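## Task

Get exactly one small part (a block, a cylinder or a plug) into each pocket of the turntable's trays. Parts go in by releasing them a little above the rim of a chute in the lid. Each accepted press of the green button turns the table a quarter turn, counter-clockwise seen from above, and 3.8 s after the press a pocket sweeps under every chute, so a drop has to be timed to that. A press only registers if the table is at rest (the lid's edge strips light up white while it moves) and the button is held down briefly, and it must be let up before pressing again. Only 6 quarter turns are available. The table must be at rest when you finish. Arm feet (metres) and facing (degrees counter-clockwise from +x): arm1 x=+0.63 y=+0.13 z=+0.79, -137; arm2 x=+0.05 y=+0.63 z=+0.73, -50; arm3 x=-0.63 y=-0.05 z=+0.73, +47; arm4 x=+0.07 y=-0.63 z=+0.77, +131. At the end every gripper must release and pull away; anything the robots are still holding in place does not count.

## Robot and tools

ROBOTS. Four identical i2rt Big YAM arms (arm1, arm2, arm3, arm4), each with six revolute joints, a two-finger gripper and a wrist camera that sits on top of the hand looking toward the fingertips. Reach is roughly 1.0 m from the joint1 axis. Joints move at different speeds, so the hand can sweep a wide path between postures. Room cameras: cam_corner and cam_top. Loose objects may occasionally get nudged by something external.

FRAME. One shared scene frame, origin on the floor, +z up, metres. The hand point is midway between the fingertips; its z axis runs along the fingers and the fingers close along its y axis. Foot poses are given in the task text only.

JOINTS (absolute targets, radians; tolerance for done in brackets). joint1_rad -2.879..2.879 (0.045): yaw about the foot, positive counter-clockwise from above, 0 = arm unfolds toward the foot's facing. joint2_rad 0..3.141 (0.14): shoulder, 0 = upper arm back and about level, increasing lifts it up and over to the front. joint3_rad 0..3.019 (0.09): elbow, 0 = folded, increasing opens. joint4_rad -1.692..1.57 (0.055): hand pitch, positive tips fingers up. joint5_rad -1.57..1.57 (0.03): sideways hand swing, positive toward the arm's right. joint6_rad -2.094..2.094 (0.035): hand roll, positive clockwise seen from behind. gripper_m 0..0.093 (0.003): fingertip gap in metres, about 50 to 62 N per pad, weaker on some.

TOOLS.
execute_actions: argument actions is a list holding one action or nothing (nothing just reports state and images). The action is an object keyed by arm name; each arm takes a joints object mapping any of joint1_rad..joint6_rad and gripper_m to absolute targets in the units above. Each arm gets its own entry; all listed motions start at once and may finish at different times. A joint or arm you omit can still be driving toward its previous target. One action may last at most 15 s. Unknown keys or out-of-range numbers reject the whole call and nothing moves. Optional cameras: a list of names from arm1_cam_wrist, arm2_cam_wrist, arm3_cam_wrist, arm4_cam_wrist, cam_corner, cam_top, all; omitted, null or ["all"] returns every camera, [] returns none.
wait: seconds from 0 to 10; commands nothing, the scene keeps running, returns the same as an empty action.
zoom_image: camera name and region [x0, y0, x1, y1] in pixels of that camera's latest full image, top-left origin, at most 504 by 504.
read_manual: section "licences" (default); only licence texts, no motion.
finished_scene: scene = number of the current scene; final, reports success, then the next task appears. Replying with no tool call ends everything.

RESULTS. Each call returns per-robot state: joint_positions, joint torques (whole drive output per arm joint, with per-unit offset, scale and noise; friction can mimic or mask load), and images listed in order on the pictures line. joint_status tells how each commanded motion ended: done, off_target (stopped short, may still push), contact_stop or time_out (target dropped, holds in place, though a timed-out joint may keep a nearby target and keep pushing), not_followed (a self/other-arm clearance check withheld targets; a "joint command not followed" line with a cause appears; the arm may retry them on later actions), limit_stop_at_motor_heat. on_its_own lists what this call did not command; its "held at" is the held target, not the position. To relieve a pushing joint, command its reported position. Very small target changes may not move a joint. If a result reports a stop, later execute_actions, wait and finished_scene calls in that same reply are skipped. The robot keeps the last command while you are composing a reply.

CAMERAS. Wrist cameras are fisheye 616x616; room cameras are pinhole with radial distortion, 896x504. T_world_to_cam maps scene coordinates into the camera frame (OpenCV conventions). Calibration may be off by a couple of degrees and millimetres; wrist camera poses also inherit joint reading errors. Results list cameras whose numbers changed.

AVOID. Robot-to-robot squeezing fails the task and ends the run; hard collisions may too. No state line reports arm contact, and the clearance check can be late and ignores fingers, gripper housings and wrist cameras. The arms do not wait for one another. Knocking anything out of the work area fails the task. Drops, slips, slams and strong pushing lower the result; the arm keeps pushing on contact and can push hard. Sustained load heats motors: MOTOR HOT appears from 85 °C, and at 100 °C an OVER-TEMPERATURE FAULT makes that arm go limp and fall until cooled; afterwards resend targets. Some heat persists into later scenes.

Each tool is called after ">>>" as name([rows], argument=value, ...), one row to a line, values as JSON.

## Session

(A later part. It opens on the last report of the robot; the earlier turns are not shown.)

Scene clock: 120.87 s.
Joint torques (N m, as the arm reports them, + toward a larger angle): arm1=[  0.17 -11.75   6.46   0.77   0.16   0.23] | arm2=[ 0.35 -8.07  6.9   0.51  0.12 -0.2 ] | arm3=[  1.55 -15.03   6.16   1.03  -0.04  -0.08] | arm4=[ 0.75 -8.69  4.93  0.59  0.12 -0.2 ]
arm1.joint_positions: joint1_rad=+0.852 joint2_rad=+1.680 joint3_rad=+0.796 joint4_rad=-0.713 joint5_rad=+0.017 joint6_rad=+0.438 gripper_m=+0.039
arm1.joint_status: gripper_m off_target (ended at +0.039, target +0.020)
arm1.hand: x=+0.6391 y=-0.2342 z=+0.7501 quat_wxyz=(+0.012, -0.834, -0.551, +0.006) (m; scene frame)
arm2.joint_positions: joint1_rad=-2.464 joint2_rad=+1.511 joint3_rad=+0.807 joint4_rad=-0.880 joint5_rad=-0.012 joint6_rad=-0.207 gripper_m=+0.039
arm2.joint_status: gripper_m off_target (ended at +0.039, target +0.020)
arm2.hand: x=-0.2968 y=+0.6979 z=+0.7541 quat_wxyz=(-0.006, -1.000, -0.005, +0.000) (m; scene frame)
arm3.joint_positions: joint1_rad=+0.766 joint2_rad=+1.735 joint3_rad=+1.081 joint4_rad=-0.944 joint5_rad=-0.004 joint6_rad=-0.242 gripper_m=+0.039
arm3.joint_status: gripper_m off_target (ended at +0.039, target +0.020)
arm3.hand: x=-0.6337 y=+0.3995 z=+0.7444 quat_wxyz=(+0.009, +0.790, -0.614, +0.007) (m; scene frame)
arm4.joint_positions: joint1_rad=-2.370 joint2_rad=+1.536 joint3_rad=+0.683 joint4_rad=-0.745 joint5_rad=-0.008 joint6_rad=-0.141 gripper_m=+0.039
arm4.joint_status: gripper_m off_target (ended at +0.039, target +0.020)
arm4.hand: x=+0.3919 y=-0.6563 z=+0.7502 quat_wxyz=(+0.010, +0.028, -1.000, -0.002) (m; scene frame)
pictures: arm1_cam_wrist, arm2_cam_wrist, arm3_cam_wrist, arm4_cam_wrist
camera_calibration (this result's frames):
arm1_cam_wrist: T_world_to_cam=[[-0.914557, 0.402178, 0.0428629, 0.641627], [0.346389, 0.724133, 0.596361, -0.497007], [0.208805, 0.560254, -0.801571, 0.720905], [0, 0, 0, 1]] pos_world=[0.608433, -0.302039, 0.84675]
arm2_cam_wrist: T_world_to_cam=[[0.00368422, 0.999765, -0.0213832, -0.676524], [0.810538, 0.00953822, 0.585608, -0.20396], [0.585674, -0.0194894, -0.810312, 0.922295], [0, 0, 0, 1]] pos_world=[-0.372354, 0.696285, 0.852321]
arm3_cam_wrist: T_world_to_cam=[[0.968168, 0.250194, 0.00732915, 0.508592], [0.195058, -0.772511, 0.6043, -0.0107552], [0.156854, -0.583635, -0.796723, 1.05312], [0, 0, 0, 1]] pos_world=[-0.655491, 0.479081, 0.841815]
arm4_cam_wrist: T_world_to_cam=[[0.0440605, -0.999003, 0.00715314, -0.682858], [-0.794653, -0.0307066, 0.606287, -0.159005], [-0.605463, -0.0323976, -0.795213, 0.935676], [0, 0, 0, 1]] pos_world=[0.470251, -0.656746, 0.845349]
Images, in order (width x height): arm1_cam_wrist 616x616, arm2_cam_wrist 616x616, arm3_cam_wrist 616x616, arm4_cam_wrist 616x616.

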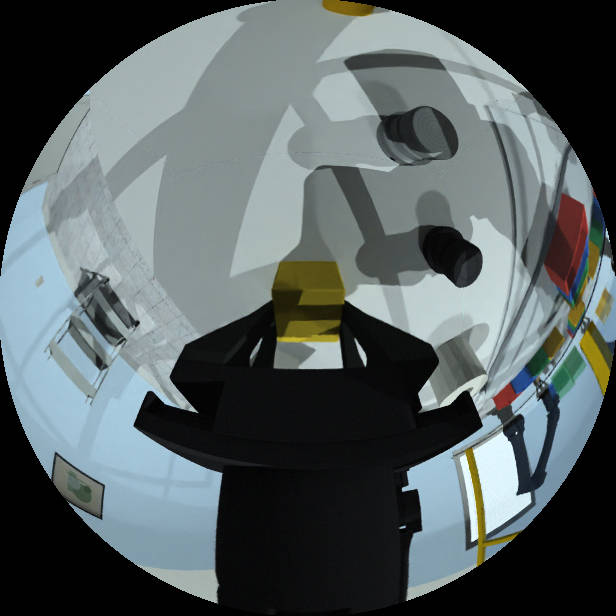

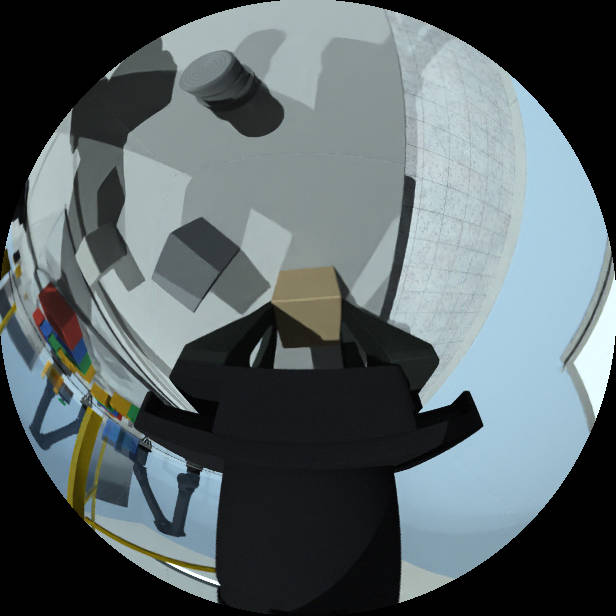

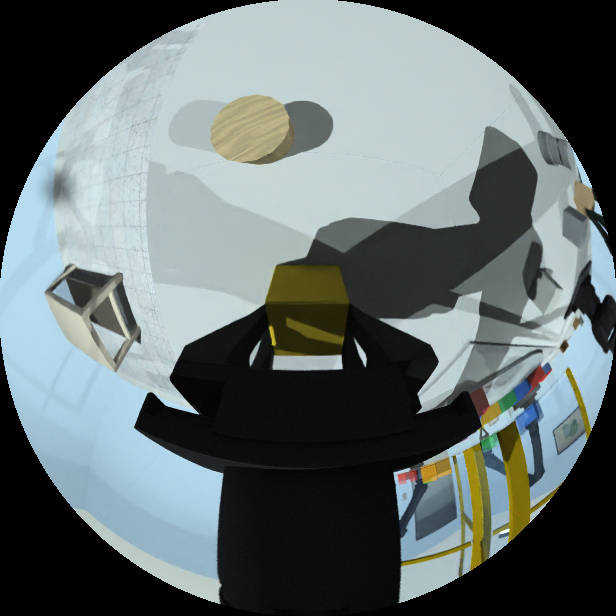

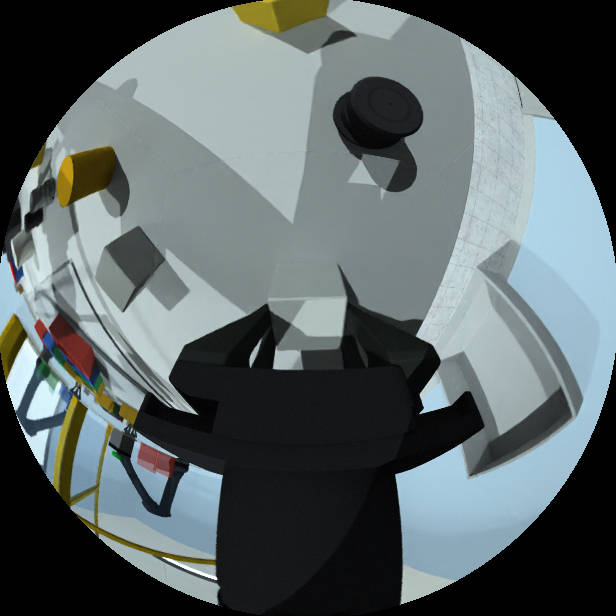

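>>> execute_actions([
  {"arm1":{"joints":{"joint2_rad":0.9,"joint3_rad":0.9,"joint4_rad":-1.55,"joint6_rad":0}},"arm2":{"joints":{"joint2_rad":0.9,"joint3_rad":1.0,"joint4_rad":-1.65,"joint6_rad":0}},"arm3":{"joints":{"joint2_rad":0.9,"joint3_rad":1.0,"joint4_rad":-1.65,"joint6_rad":0}},"arm4":{"joints":{"joint2_rad":0.9,"joint3_rad":0.9,"joint4_rad":-1.55,"joint6_rad":0}}},
], cameras=[])

>>> execute_actions([
  {"arm1":{"joints":{"joint1_rad":-0.485}},"arm2":{"joints":{"joint1_rad":-0.92}},"arm3":{"joints":{"joint1_rad":-0.72}},"arm4":{"joints":{"joint1_rad":-0.525}}},
], cameras=[])

>>> execute_actions([
  {"arm1":{"joints":{"joint2_rad":1.3,"joint3_rad":1.2,"joint4_rad":-1.46}},"arm2":{"joints":{"joint2_rad":1.1,"joint3_rad":1.17,"joint4_rad":-1.63}},"arm3":{"joints":{"joint2_rad":1.3,"joint3_rad":1.33,"joint4_rad":-1.5}},"arm4":{"joints":{"joint2_rad":1.0,"joint3_rad":1.0}}},
])

Scene clock: 153.47 s.
Joint torques (N m, as the arm reports them, + toward a larger angle): arm1=[ 0.24 -2.89 12.19 -0.34  0.13  0.  ] | arm2=[ 0.02 -2.9  11.94 -0.01  0.15  0.15] | arm3=[ 2.17 -2.63  8.79  0.01 -0.03  0.09] | arm4=[ 0.86 -3.74  9.88 -0.34  0.12  0.  ]
arm1.joint_positions: joint1_rad=+0.852 joint2_rad=+0.899 joint3_rad=+0.864 joint4_rad=-1.537 joint5_rad=+0.017 joint6_rad=+0.013 gripper_m=+0.039
arm1.joint_status: all done
arm1.hand: x=+0.6353 y=-0.0854 z=+0.9999 quat_wxyz=(+0.004, -0.700, -0.714, +0.012) (m; scene frame)
arm2.joint_positions: joint1_rad=-2.464 joint2_rad=+0.888 joint3_rad=+0.974 joint4_rad=-1.642 joint5_rad=-0.012 joint6_rad=-0.014 gripper_m=+0.039
arm2.joint_status: all done
arm2.hand: x=-0.1619 y=+0.6708 z=+0.9874 quat_wxyz=(-0.004, -0.996, +0.092, +0.013) (m; scene frame)
arm3.joint_positions: joint1_rad=+0.766 joint2_rad=+0.896 joint3_rad=+0.988 joint4_rad=-1.639 joint5_rad=-0.004 joint6_rad=-0.009 gripper_m=+0.039
arm3.joint_status: all done
arm3.hand: x=-0.6329 y=+0.1757 z=+0.9861 quat_wxyz=(-0.010, +0.713, -0.701, -0.010) (m; scene frame)
arm4.joint_positions: joint1_rad=-2.370 joint2_rad=+0.900 joint3_rad=+0.873 joint4_rad=-1.538 joint5_rad=-0.008 joint6_rad=-0.010 gripper_m=+0.039
arm4.joint_status: all done
arm4.hand: x=+0.2925 y=-0.6466 z=+0.9848 quat_wxyz=(-0.006, -0.037, -0.999, -0.001) (m; scene frame)
pictures: none
No camera images: the call's "cameras" was empty. Leave "cameras" out to get every camera's image.

Scene clock: 155.37 s.
Joint torques (N m, as the arm reports them, + toward a larger angle): arm1=[-1.52 -2.85 12.17 -0.32  0.11  0.01] | arm2=[ 0.69 -2.89 11.94 -0.12  0.17  0.13] | arm3=[ 1.23 -2.98  8.7   0.04 -0.1   0.09] | arm4=[ 1.14 -4.05  9.69 -0.46  0.1   0.01]
arm1.joint_positions: joint1_rad=-0.475 joint2_rad=+0.899 joint3_rad=+0.864 joint4_rad=-1.537 joint5_rad=+0.017 joint6_rad=+0.011 gripper_m=+0.039
arm1.joint_status: all done
arm1.hand: x=+0.4179 y=+0.0780 z=+0.9991 quat_wxyz=(+0.003, -0.991, -0.133, +0.004) (m; scene frame)
arm2.joint_positions: joint1_rad=-0.925 joint2_rad=+0.888 joint3_rad=+0.974 joint4_rad=-1.642 joint5_rad=-0.013 joint6_rad=-0.012 gripper_m=+0.039
arm2.joint_status: all done
arm2.hand: x=+0.0057 y=+0.4150 z=+0.9850 quat_wxyz=(-0.005, -0.779, -0.627, +0.005) (m; scene frame)
arm3.joint_positions: joint1_rad=-0.712 joint2_rad=+0.899 joint3_rad=+0.988 joint4_rad=-1.639 joint5_rad=-0.003 joint6_rad=-0.008 gripper_m=+0.039
arm3.joint_status: all done
arm3.hand: x=-0.4073 y=-0.0262 z=+0.9854 quat_wxyz=(-0.013, +0.054, -0.998, -0.005) (m; scene frame)
arm4.joint_positions: joint1_rad=-0.528 joint2_rad=+0.900 joint3_rad=+0.873 joint4_rad=-1.538 joint5_rad=-0.008 joint6_rad=-0.008 gripper_m=+0.039
arm4.joint_status: all done
arm4.hand: x=+0.0278 y=-0.4098 z=+0.9819 quat_wxyz=(+0.002, +0.773, -0.635, -0.001) (m; scene frame)
pictures: none
No camera images: the call's "cameras" was empty. Leave "cameras" out to get every camera's image.

Scene clock: 156.53 s.
Joint torques (N m, as the arm reports them, + toward a larger angle): arm1=[ -1.48 -11.27  12.63   0.44   0.11   0.  ] | arm2=[ 0.58 -6.2  14.03  0.25  0.16  0.13] | arm3=[  1.25 -11.    11.57   0.89  -0.1    0.08] | arm4=[ 0.94 -6.   12.48 -0.35  0.07 -0.02]
arm1.joint_positions: joint1_rad=-0.475 joint2_rad=+1.311 joint3_rad=+1.154 joint4_rad=-1.467 joint5_rad=+0.017 joint6_rad=+0.011 gripper_m=+0.039
arm1.joint_status: all done
arm1.hand: x=+0.2893 y=+0.0413 z=+0.9987 quat_wxyz=(+0.007, -0.991, -0.133, -0.022) (m; scene frame)
arm2.joint_positions: joint1_rad=-0.925 joint2_rad=+1.100 joint3_rad=+1.118 joint4_rad=-1.632 joint5_rad=-0.013 joint6_rad=-0.012 gripper_m=+0.039
arm2.joint_status: all done
arm2.hand: x=-0.0083 y=+0.3544 z=+0.9911 quat_wxyz=(+0.013, -0.779, -0.626, -0.018) (m; scene frame)
arm3.joint_positions: joint1_rad=-0.712 joint2_rad=+1.311 joint3_rad=+1.275 joint4_rad=-1.507 joint5_rad=-0.003 joint6_rad=-0.008 gripper_m=+0.039
arm3.joint_status: all done
arm3.hand: x=-0.2542 y=-0.0107 z=+0.9832 quat_wxyz=(-0.016, +0.054, -0.998, -0.005) (m; scene frame)
arm4.joint_positions: joint1_rad=-0.528 joint2_rad=+1.009 joint3_rad=+0.933 joint4_rad=-1.541 joint5_rad=-0.008 joint6_rad=-0.008 gripper_m=+0.039
arm4.joint_status: all done
arm4.hand: x=+0.0233 y=-0.3862 z=+0.9811 quat_wxyz=(+0.018, +0.773, -0.634, +0.019) (m; scene frame)
pictures: arm1_cam_wrist, arm2_cam_wrist, arm3_cam_wrist, arm4_cam_wrist, cam_corner, cam_top
camera_calibration (this result's frames):
arm1_cam_wrist: T_world_to_cam=[[-0.253642, 0.966979, 0.0248536, 0.00373229], [0.754833, 0.181797, 0.630219, -0.853169], [0.60489, 0.178611, -0.776019, 0.714525], [0, 0, 0, 1]] pos_world=[0.212738, 0.0238733, 1.09208]
arm2_cam_wrist: T_world_to_cam=[[-0.973447, 0.228642, -0.0111555, -0.0740769], [0.172714, 0.765569, 0.619737, -0.880346], [0.150238, 0.601354, -0.784731, 0.689702], [0, 0, 0, 1]] pos_world=[-0.0236815, 0.276148, 1.08599]
arm3_cam_wrist: T_world_to_cam=[[0.11096, -0.993812, 0.00499058, 0.0131178], [-0.823377, -0.0891165, 0.560453, -0.754485], [-0.556541, -0.0662971, -0.828171, 0.799626], [0, 0, 0, 1]] pos_world=[-0.177657, -0.00118752, 1.08502]
arm4_cam_wrist: T_world_to_cam=[[0.983151, 0.182599, 0.00848623, 0.0347495], [0.136123, -0.762318, 0.632726, -0.913775], [0.122004, -0.62091, -0.77433, 0.64016], [0, 0, 0, 1]] pos_world=[0.0121191, -0.305451, 1.07357]
Images, in order (width x height): arm1_cam_wrist 616x616, arm2_cam_wrist 616x616, arm3_cam_wrist 616x616, arm4_cam_wrist 616x616, cam_corner 896x504, cam_top 896x504.

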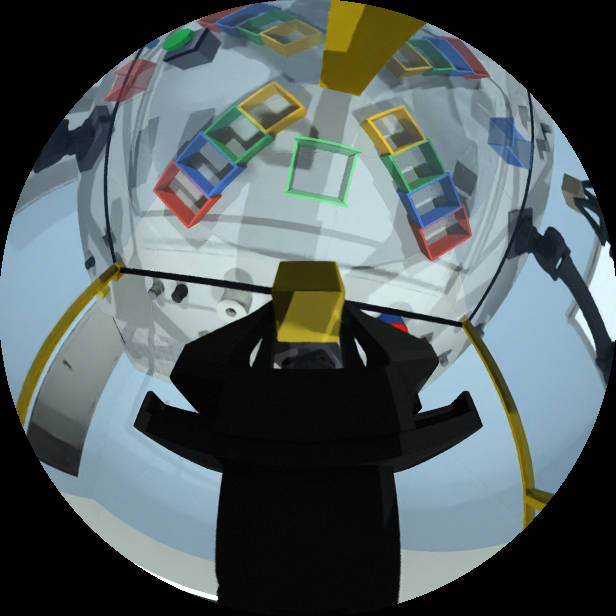

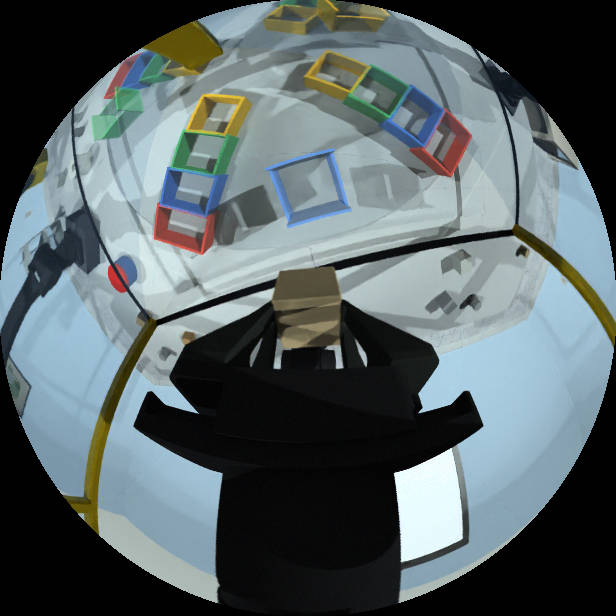

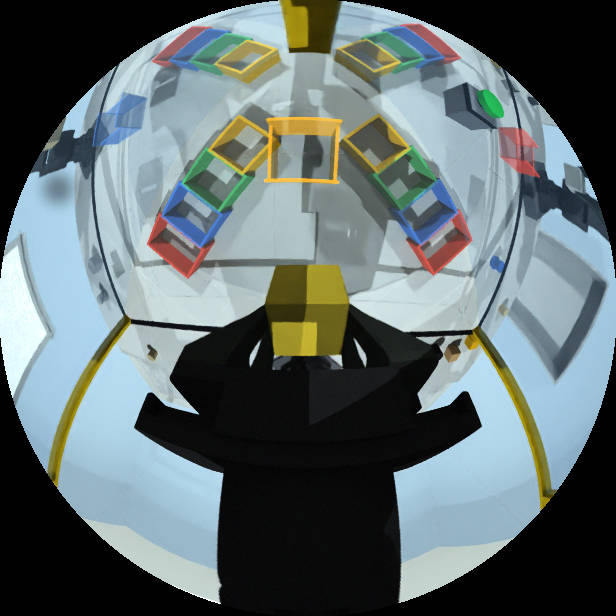

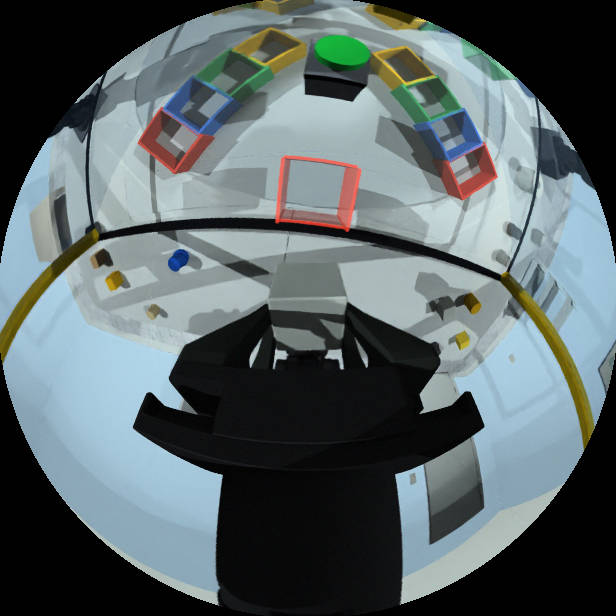

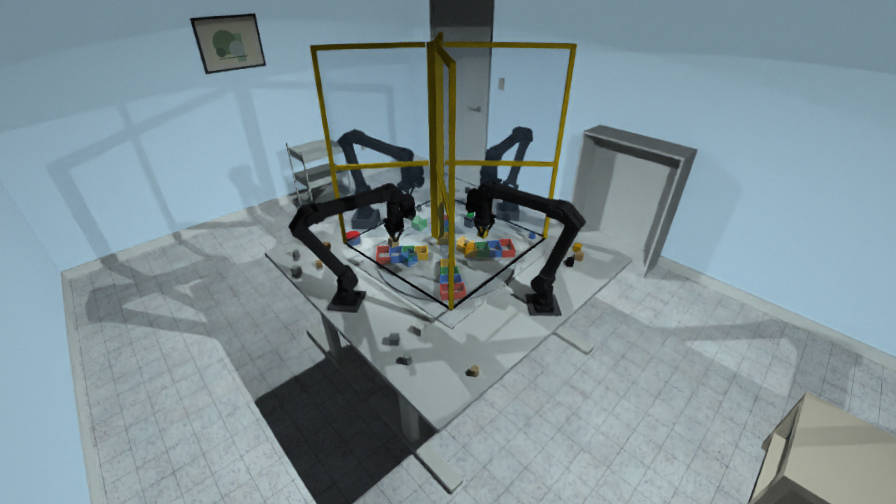

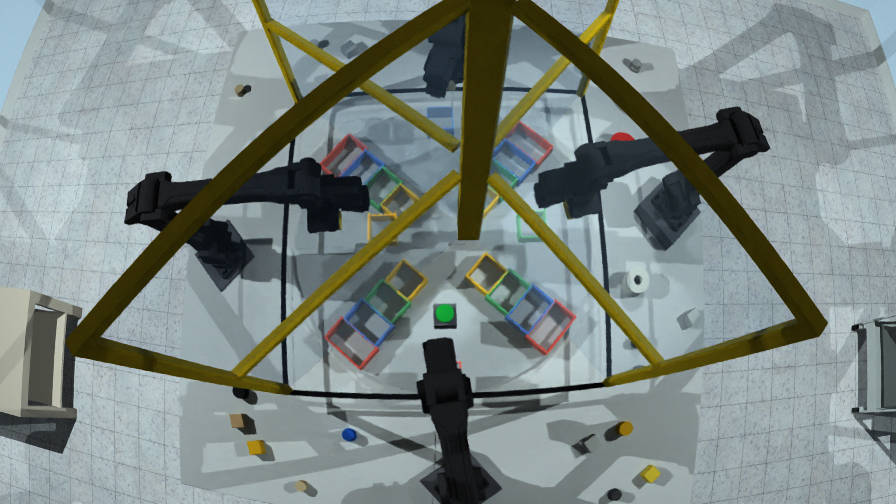

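>>> execute_actions([
  {"arm1":{"joints":{"joint1_rad":-0.543,"joint2_rad":1.51,"joint3_rad":1.235,"joint4_rad":-1.23,"joint6_rad":0.22}},"arm2":{"joints":{"joint1_rad":-0.905,"joint2_rad":1.255,"joint3_rad":1.1,"joint4_rad":-1.395,"joint6_rad":-0.25}},"arm3":{"joints":{"joint2_rad":1.515,"joint3_rad":1.39,"joint4_rad":-1.18}},"arm4":{"joints":{"joint1_rad":-0.595,"joint2_rad":1.165,"joint3_rad":0.93,"joint4_rad":-1.3,"joint6_rad":0.13}}},
])

Scene clock: 185.27 s.
Joint torques (N m, as the arm reports them, + toward a larger angle): arm1=[ -1.12 -15.56  11.82   0.86   0.13   0.22] | arm2=[ 1.12 -9.27  9.46  0.58  0.13 -0.19] | arm3=[  0.63 -15.05  10.67   1.65  -0.09   0.07] | arm4=[ 0.14 -8.66  7.83  0.73  0.09  0.01]
arm1.joint_positions: joint1_rad=-0.538 joint2_rad=+1.529 joint3_rad=+1.198 joint4_rad=-1.244 joint5_rad=+0.017 joint6_rad=+0.206 gripper_m=+0.039
arm1.joint_status: all done
arm1.hand: x=+0.2061 y=+0.0451 z=+0.9322 quat_wxyz=(+0.003, -1.000, -0.004, +0.002) (m; scene frame)
arm2.joint_positions: joint1_rad=-0.915 joint2_rad=+1.264 joint3_rad=+1.100 joint4_rad=-1.405 joint5_rad=-0.013 joint6_rad=-0.236 gripper_m=+0.039
arm2.joint_status: all done
arm2.hand: x=-0.0208 y=+0.2879 z=+0.9344 quat_wxyz=(-0.001, -0.701, -0.713, +0.000) (m; scene frame)
arm3.joint_positions: joint1_rad=-0.712 joint2_rad=+1.527 joint3_rad=+1.352 joint4_rad=-1.198 joint5_rad=-0.003 joint6_rad=-0.008 gripper_m=+0.039
arm3.joint_status: all done
arm3.hand: x=-0.1356 y=+0.0015 z=+0.9336 quat_wxyz=(-0.101, +0.054, -0.993, -0.009) (m; scene frame)
arm4.joint_positions: joint1_rad=-0.594 joint2_rad=+1.183 joint3_rad=+0.925 joint4_rad=-1.314 joint5_rad=-0.008 joint6_rad=+0.120 gripper_m=+0.039
arm4.joint_status: all done
arm4.hand: x=+0.0320 y=-0.3209 z=+0.9318 quat_wxyz=(+0.004, +0.708, -0.707, +0.002) (m; scene frame)
pictures: arm1_cam_wrist, arm2_cam_wrist, arm3_cam_wrist, arm4_cam_wrist, cam_corner, cam_top
camera_calibration (this result's frames):
arm1_cam_wrist: T_world_to_cam=[[0.00265003, 0.999741, 0.0225871, -0.0715797], [0.806604, -0.015488, 0.59089, -0.714232], [0.591087, 0.016653, -0.806436, 0.751087], [0, 0, 0, 1]] pos_world=[0.132334, 0.0479913, 1.02935]
arm2_cam_wrist: T_world_to_cam=[[-0.999933, -0.00374719, -0.0109253, -0.00557466], [-0.00942156, 0.811791, 0.583872, -0.775712], [0.00668119, 0.583936, -0.811772, 0.714355], [0, 0, 0, 1]] pos_world=[-0.0176554, 0.212557, 1.03275]
arm3_cam_wrist: T_world_to_cam=[[0.109123, -0.994006, 0.00661197, 0.0106092], [-0.905973, -0.0967169, 0.412139, -0.500664], [-0.409029, -0.050964, -0.911097, 0.922724], [0, 0, 0, 1]] pos_world=[-0.0773246, 0.00914867, 1.04696]
arm4_cam_wrist: T_world_to_cam=[[0.99989, -0.0110959, 0.00979336, -0.0492807], [-0.0147487, -0.801934, 0.597231, -0.808777], [0.00122682, -0.59731, -0.80201, 0.67865], [0, 0, 0, 1]] pos_world=[0.0365143, -0.243768, 1.02779]
Images, in order (width x height): arm1_cam_wrist 616x616, arm2_cam_wrist 616x616, arm3_cam_wrist 616x616, arm4_cam_wrist 616x616, cam_corner 896x504, cam_top 896x504.

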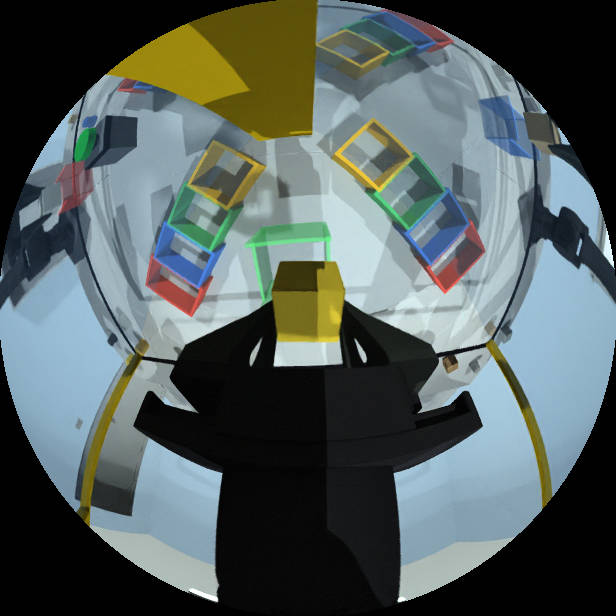

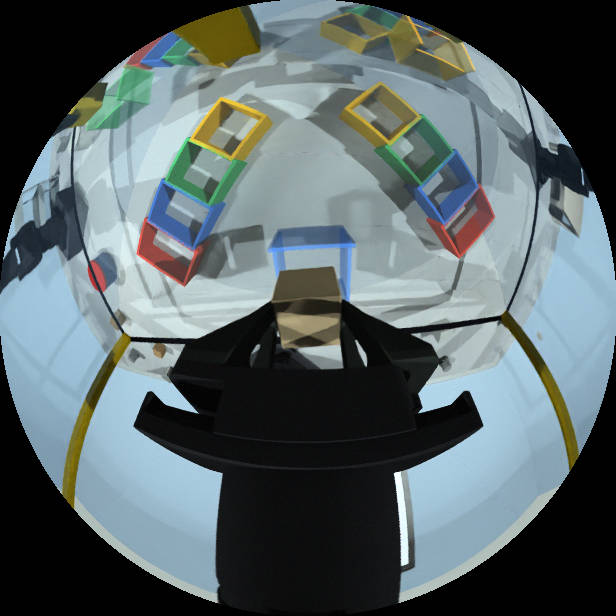

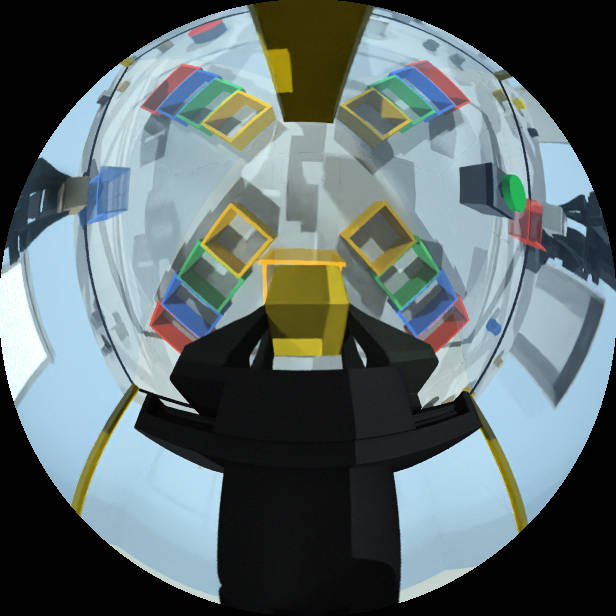

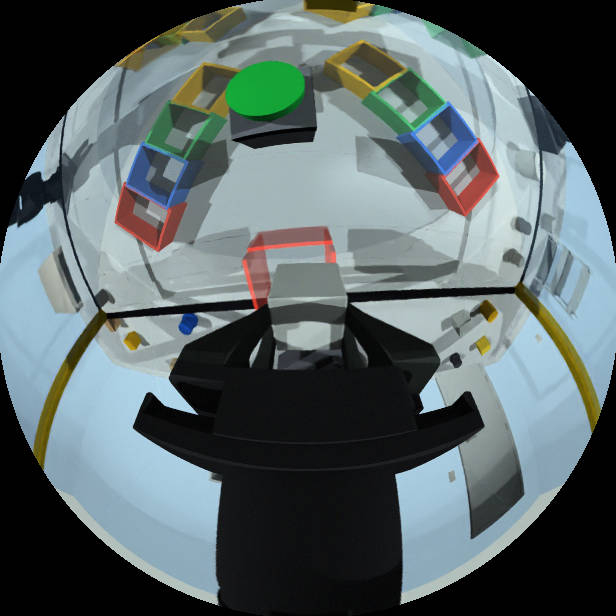

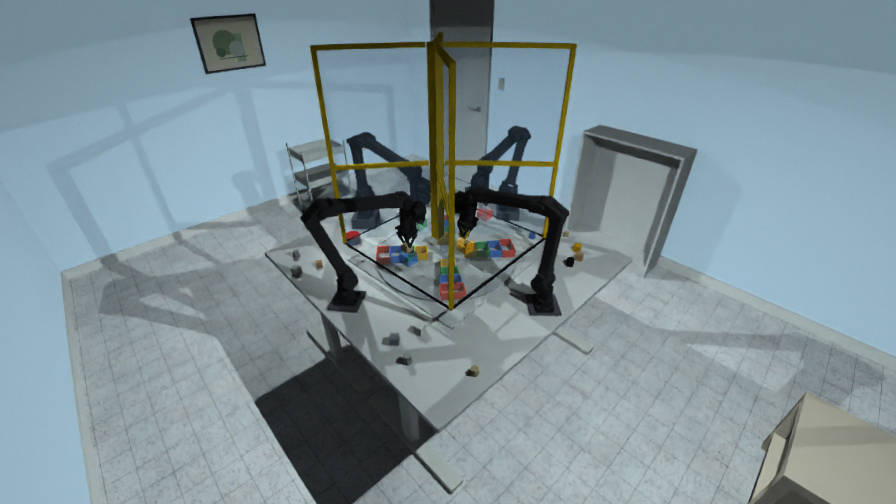

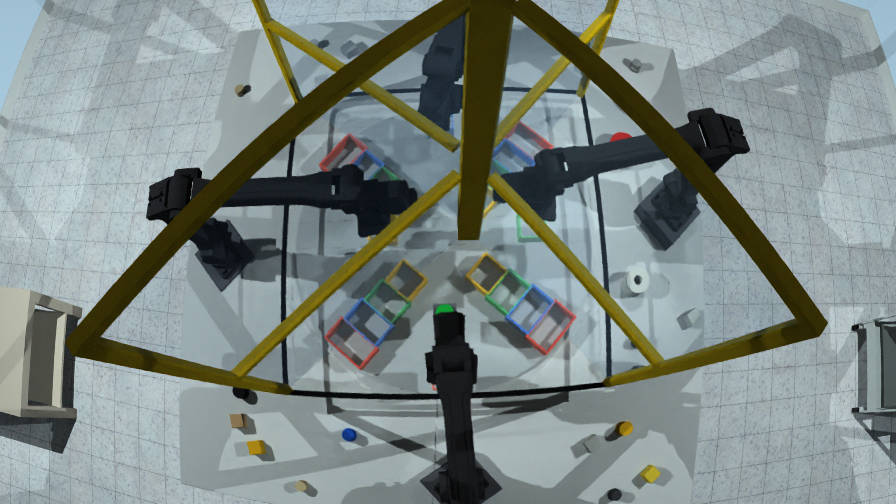

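>>> execute_actions([
  {"arm1":{"joints":{"joint1_rad":-0.5}},"arm3":{"joints":{"joint4_rad":-1.218}},"arm4":{"joints":{"joint1_rad":-0.547,"joint3_rad":1.3,"joint4_rad":-1.5}}},
], cameras=[])

>>> execute_actions([
  {"arm4":{"joints":{"joint2_rad":1.49,"joint3_rad":1.43,"joint4_rad":-1.44}}},
])

Scene clock: 202.73 s.
Joint torques (N m, as the arm reports them, + toward a larger angle): arm1=[  0.01 -15.4   11.8    0.86   0.13   0.22] | arm2=[ 1.36 -9.2   9.53  0.55  0.14 -0.21] | arm3=[  0.85 -14.8   10.6    0.47  -0.07   0.08] | arm4=[ 0.55 -7.92 11.56 -0.24  0.1   0.01]
arm1.joint_positions: joint1_rad=-0.508 joint2_rad=+1.529 joint3_rad=+1.198 joint4_rad=-1.244 joint5_rad=+0.017 joint6_rad=+0.207 gripper_m=+0.039
arm1.joint_status: all done
arm1.hand: x=+0.2090 y=+0.0323 z=+0.9323 quat_wxyz=(+0.003, -1.000, -0.019, +0.002) (m; scene frame)
arm2.joint_positions: joint1_rad=-0.915 joint2_rad=+1.264 joint3_rad=+1.100 joint4_rad=-1.405 joint5_rad=-0.013 joint6_rad=-0.236 gripper_m=+0.039
arm2.joint_status: not commanded
arm2.hand: x=-0.0208 y=+0.2879 z=+0.9344 quat_wxyz=(-0.001, -0.701, -0.713, +0.000) (m; scene frame)
arm3.joint_positions: joint1_rad=-0.712 joint2_rad=+1.527 joint3_rad=+1.352 joint4_rad=-1.206 joint5_rad=-0.003 joint6_rad=-0.008 gripper_m=+0.039
arm3.joint_status: all done
arm3.hand: x=-0.1374 y=+0.0014 z=+0.9332 quat_wxyz=(-0.097, +0.054, -0.994, -0.009) (m; scene frame)
arm4.joint_positions: joint1_rad=-0.549 joint2_rad=+1.169 joint3_rad=+1.249 joint4_rad=-1.488 joint5_rad=-0.008 joint6_rad=+0.120 gripper_m=+0.039
arm4.joint_status: all done
arm4.hand: x=+0.0098 y=-0.2765 z=+1.0612 quat_wxyz=(-0.045, +0.721, -0.688, -0.063) (m; scene frame)
pictures: none
No camera images: the call's "cameras" was empty. Leave "cameras" out to get every camera's image.

Scene clock: 204.03 s.
Joint torques (N m, as the arm reports them, + toward a larger angle): arm1=[  0.   -15.38  11.83   0.88   0.13   0.23] | arm2=[ 1.3  -9.08  9.52  0.58  0.14 -0.2 ] | arm3=[  0.98 -14.61  10.69   0.31  -0.06   0.07] | arm4=[  0.85 -14.27  10.74   0.48   0.1   -0.01]
arm1.joint_positions: joint1_rad=-0.508 joint2_rad=+1.529 joint3_rad=+1.198 joint4_rad=-1.244 joint5_rad=+0.017 joint6_rad=+0.207 gripper_m=+0.039
arm1.joint_status: not commanded
arm1.hand: x=+0.2090 y=+0.0323 z=+0.9323 quat_wxyz=(+0.003, -1.000, -0.019, +0.002) (m; scene frame)
arm2.joint_positions: joint1_rad=-0.915 joint2_rad=+1.264 joint3_rad=+1.100 joint4_rad=-1.405 joint5_rad=-0.013 joint6_rad=-0.236 gripper_m=+0.039
arm2.joint_status: not commanded
arm2.hand: x=-0.0208 y=+0.2879 z=+0.9344 quat_wxyz=(-0.001, -0.701, -0.713, +0.000) (m; scene frame)
arm3.joint_positions: joint1_rad=-0.712 joint2_rad=+1.527 joint3_rad=+1.352 joint4_rad=-1.206 joint5_rad=-0.003 joint6_rad=-0.008 gripper_m=+0.039
arm3.joint_status: not commanded
arm3.hand: x=-0.1374 y=+0.0014 z=+0.9332 quat_wxyz=(-0.097, +0.054, -0.994, -0.009) (m; scene frame)
arm4.joint_positions: joint1_rad=-0.549 joint2_rad=+1.513 joint3_rad=+1.386 joint4_rad=-1.449 joint5_rad=-0.008 joint6_rad=+0.120 gripper_m=+0.039
arm4.joint_status: all done
arm4.hand: x=-0.0044 y=-0.1896 z=+0.9855 quat_wxyz=(+0.005, +0.723, -0.691, +0.004) (m; scene frame)
pictures: arm1_cam_wrist, arm2_cam_wrist, arm3_cam_wrist, arm4_cam_wrist, cam_corner, cam_top
camera_calibration (this result's frames):
arm1_cam_wrist: T_world_to_cam=[[-0.0270838, 0.999374, 0.0227395, -0.0527568], [0.806916, 0.0084295, 0.590606, -0.71741], [0.590045, 0.0343447, -0.80664, 0.749536], [0, 0, 0, 1]] pos_world=[0.135201, 0.0330286, 1.02951]
arm2_cam_wrist: T_world_to_cam=[[-0.999932, -0.00412865, -0.0109247, -0.00546537], [-0.00973089, 0.811787, 0.583872, -0.775717], [0.00645795, 0.583938, -0.811772, 0.71435], [0, 0, 0, 1]] pos_world=[-0.0176266, 0.212558, 1.03275]
arm3_cam_wrist: T_world_to_cam=[[0.109211, -0.993997, 0.00654615, 0.0107028], [-0.902815, -0.0964327, 0.419078, -0.50823], [-0.415931, -0.0516778, -0.907927, 0.917724], [0, 0, 0, 1]] pos_world=[-0.0782963, 0.00905458, 1.04614]
arm4_cam_wrist: T_world_to_cam=[[0.999387, 0.0335491, 0.0100224, -0.0036378], [0.0208136, -0.799389, 0.600453, -0.738673], [0.0281564, -0.599876, -0.799597, 0.797471], [0, 0, 0, 1]] pos_world=[-0.00344396, -0.111981, 1.08123]
Images, in order (width x height): arm1_cam_wrist 616x616, arm2_cam_wrist 616x616, arm3_cam_wrist 616x616, arm4_cam_wrist 616x616, cam_corner 896x504, cam_top 896x504.

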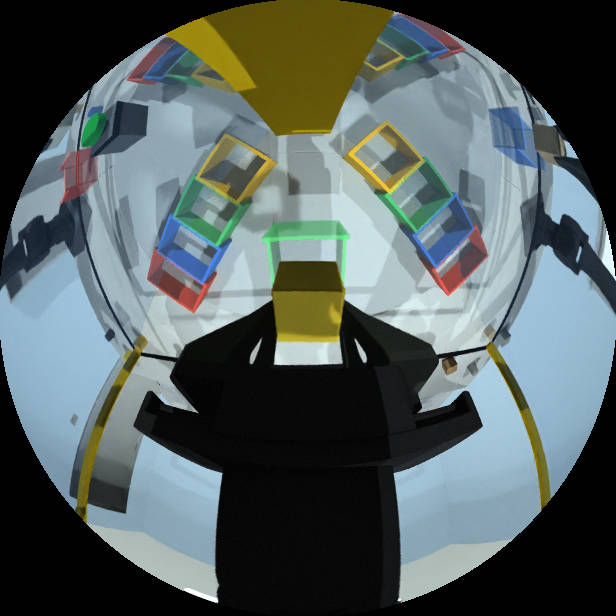

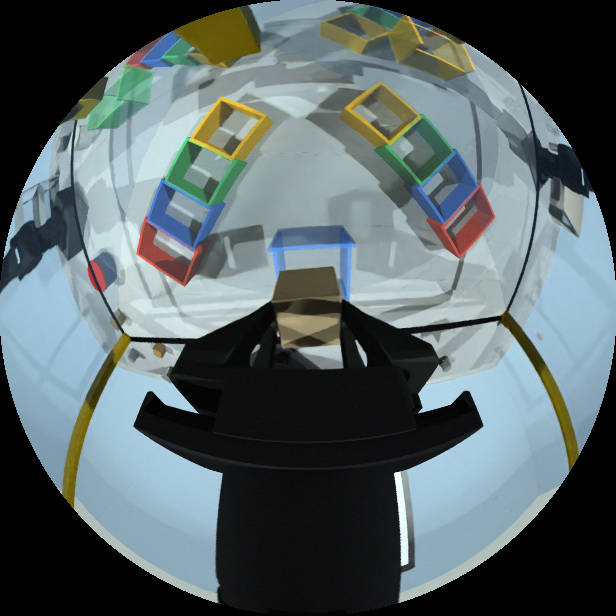

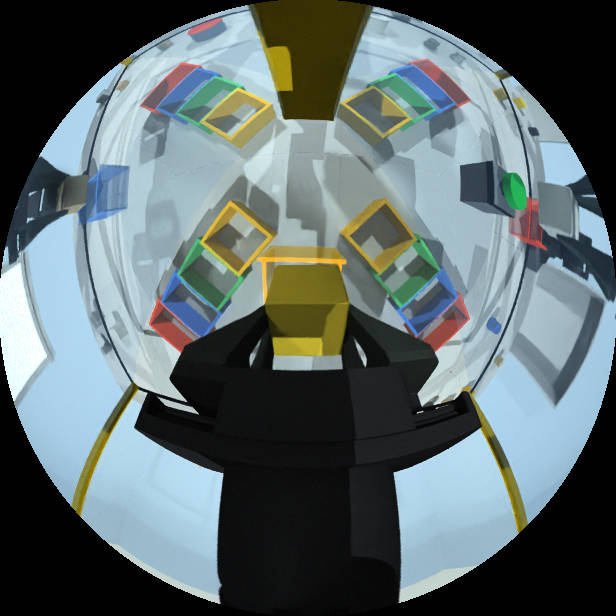

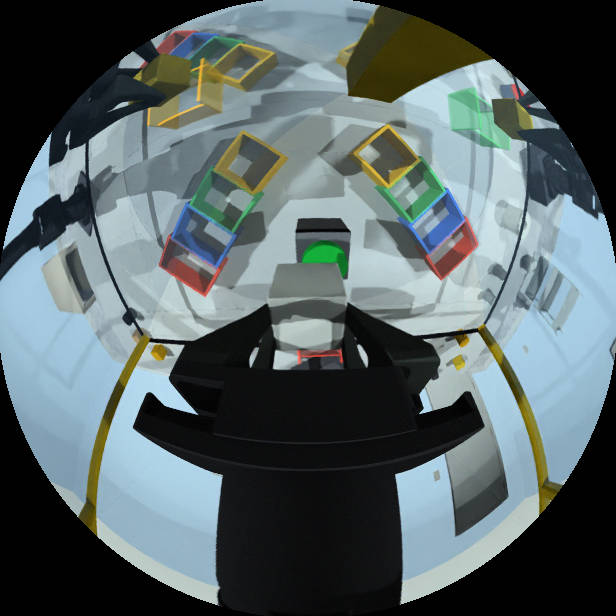

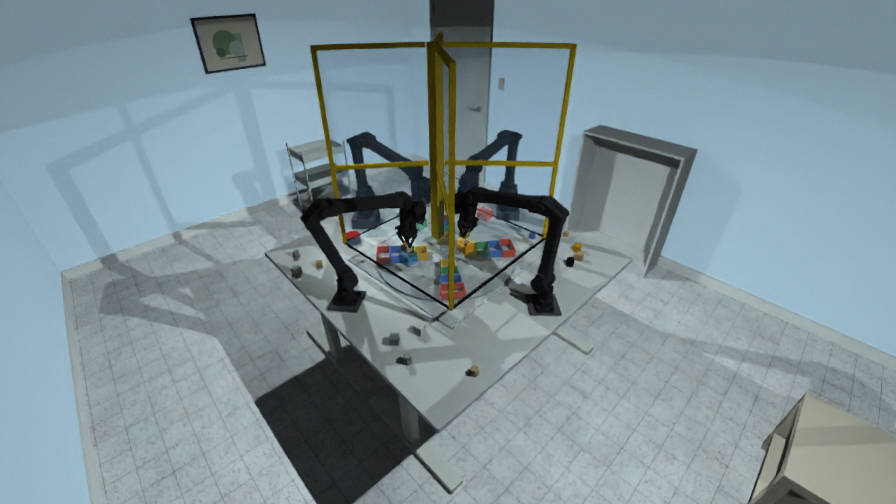

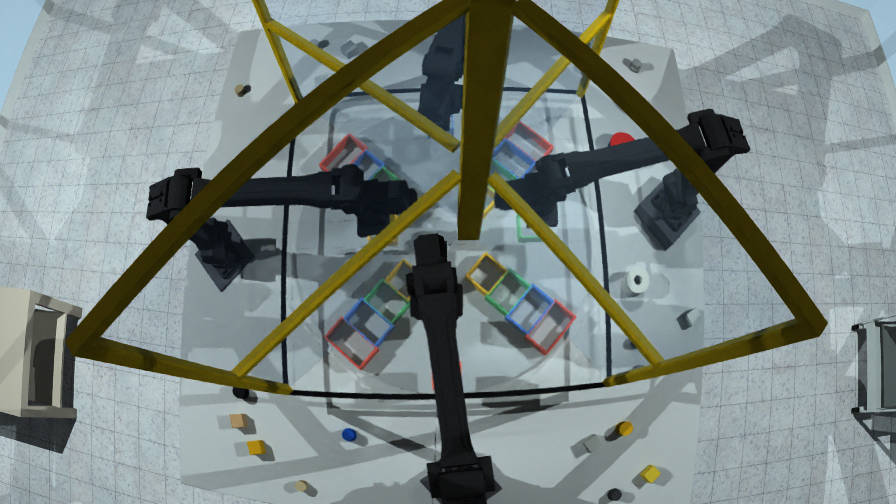

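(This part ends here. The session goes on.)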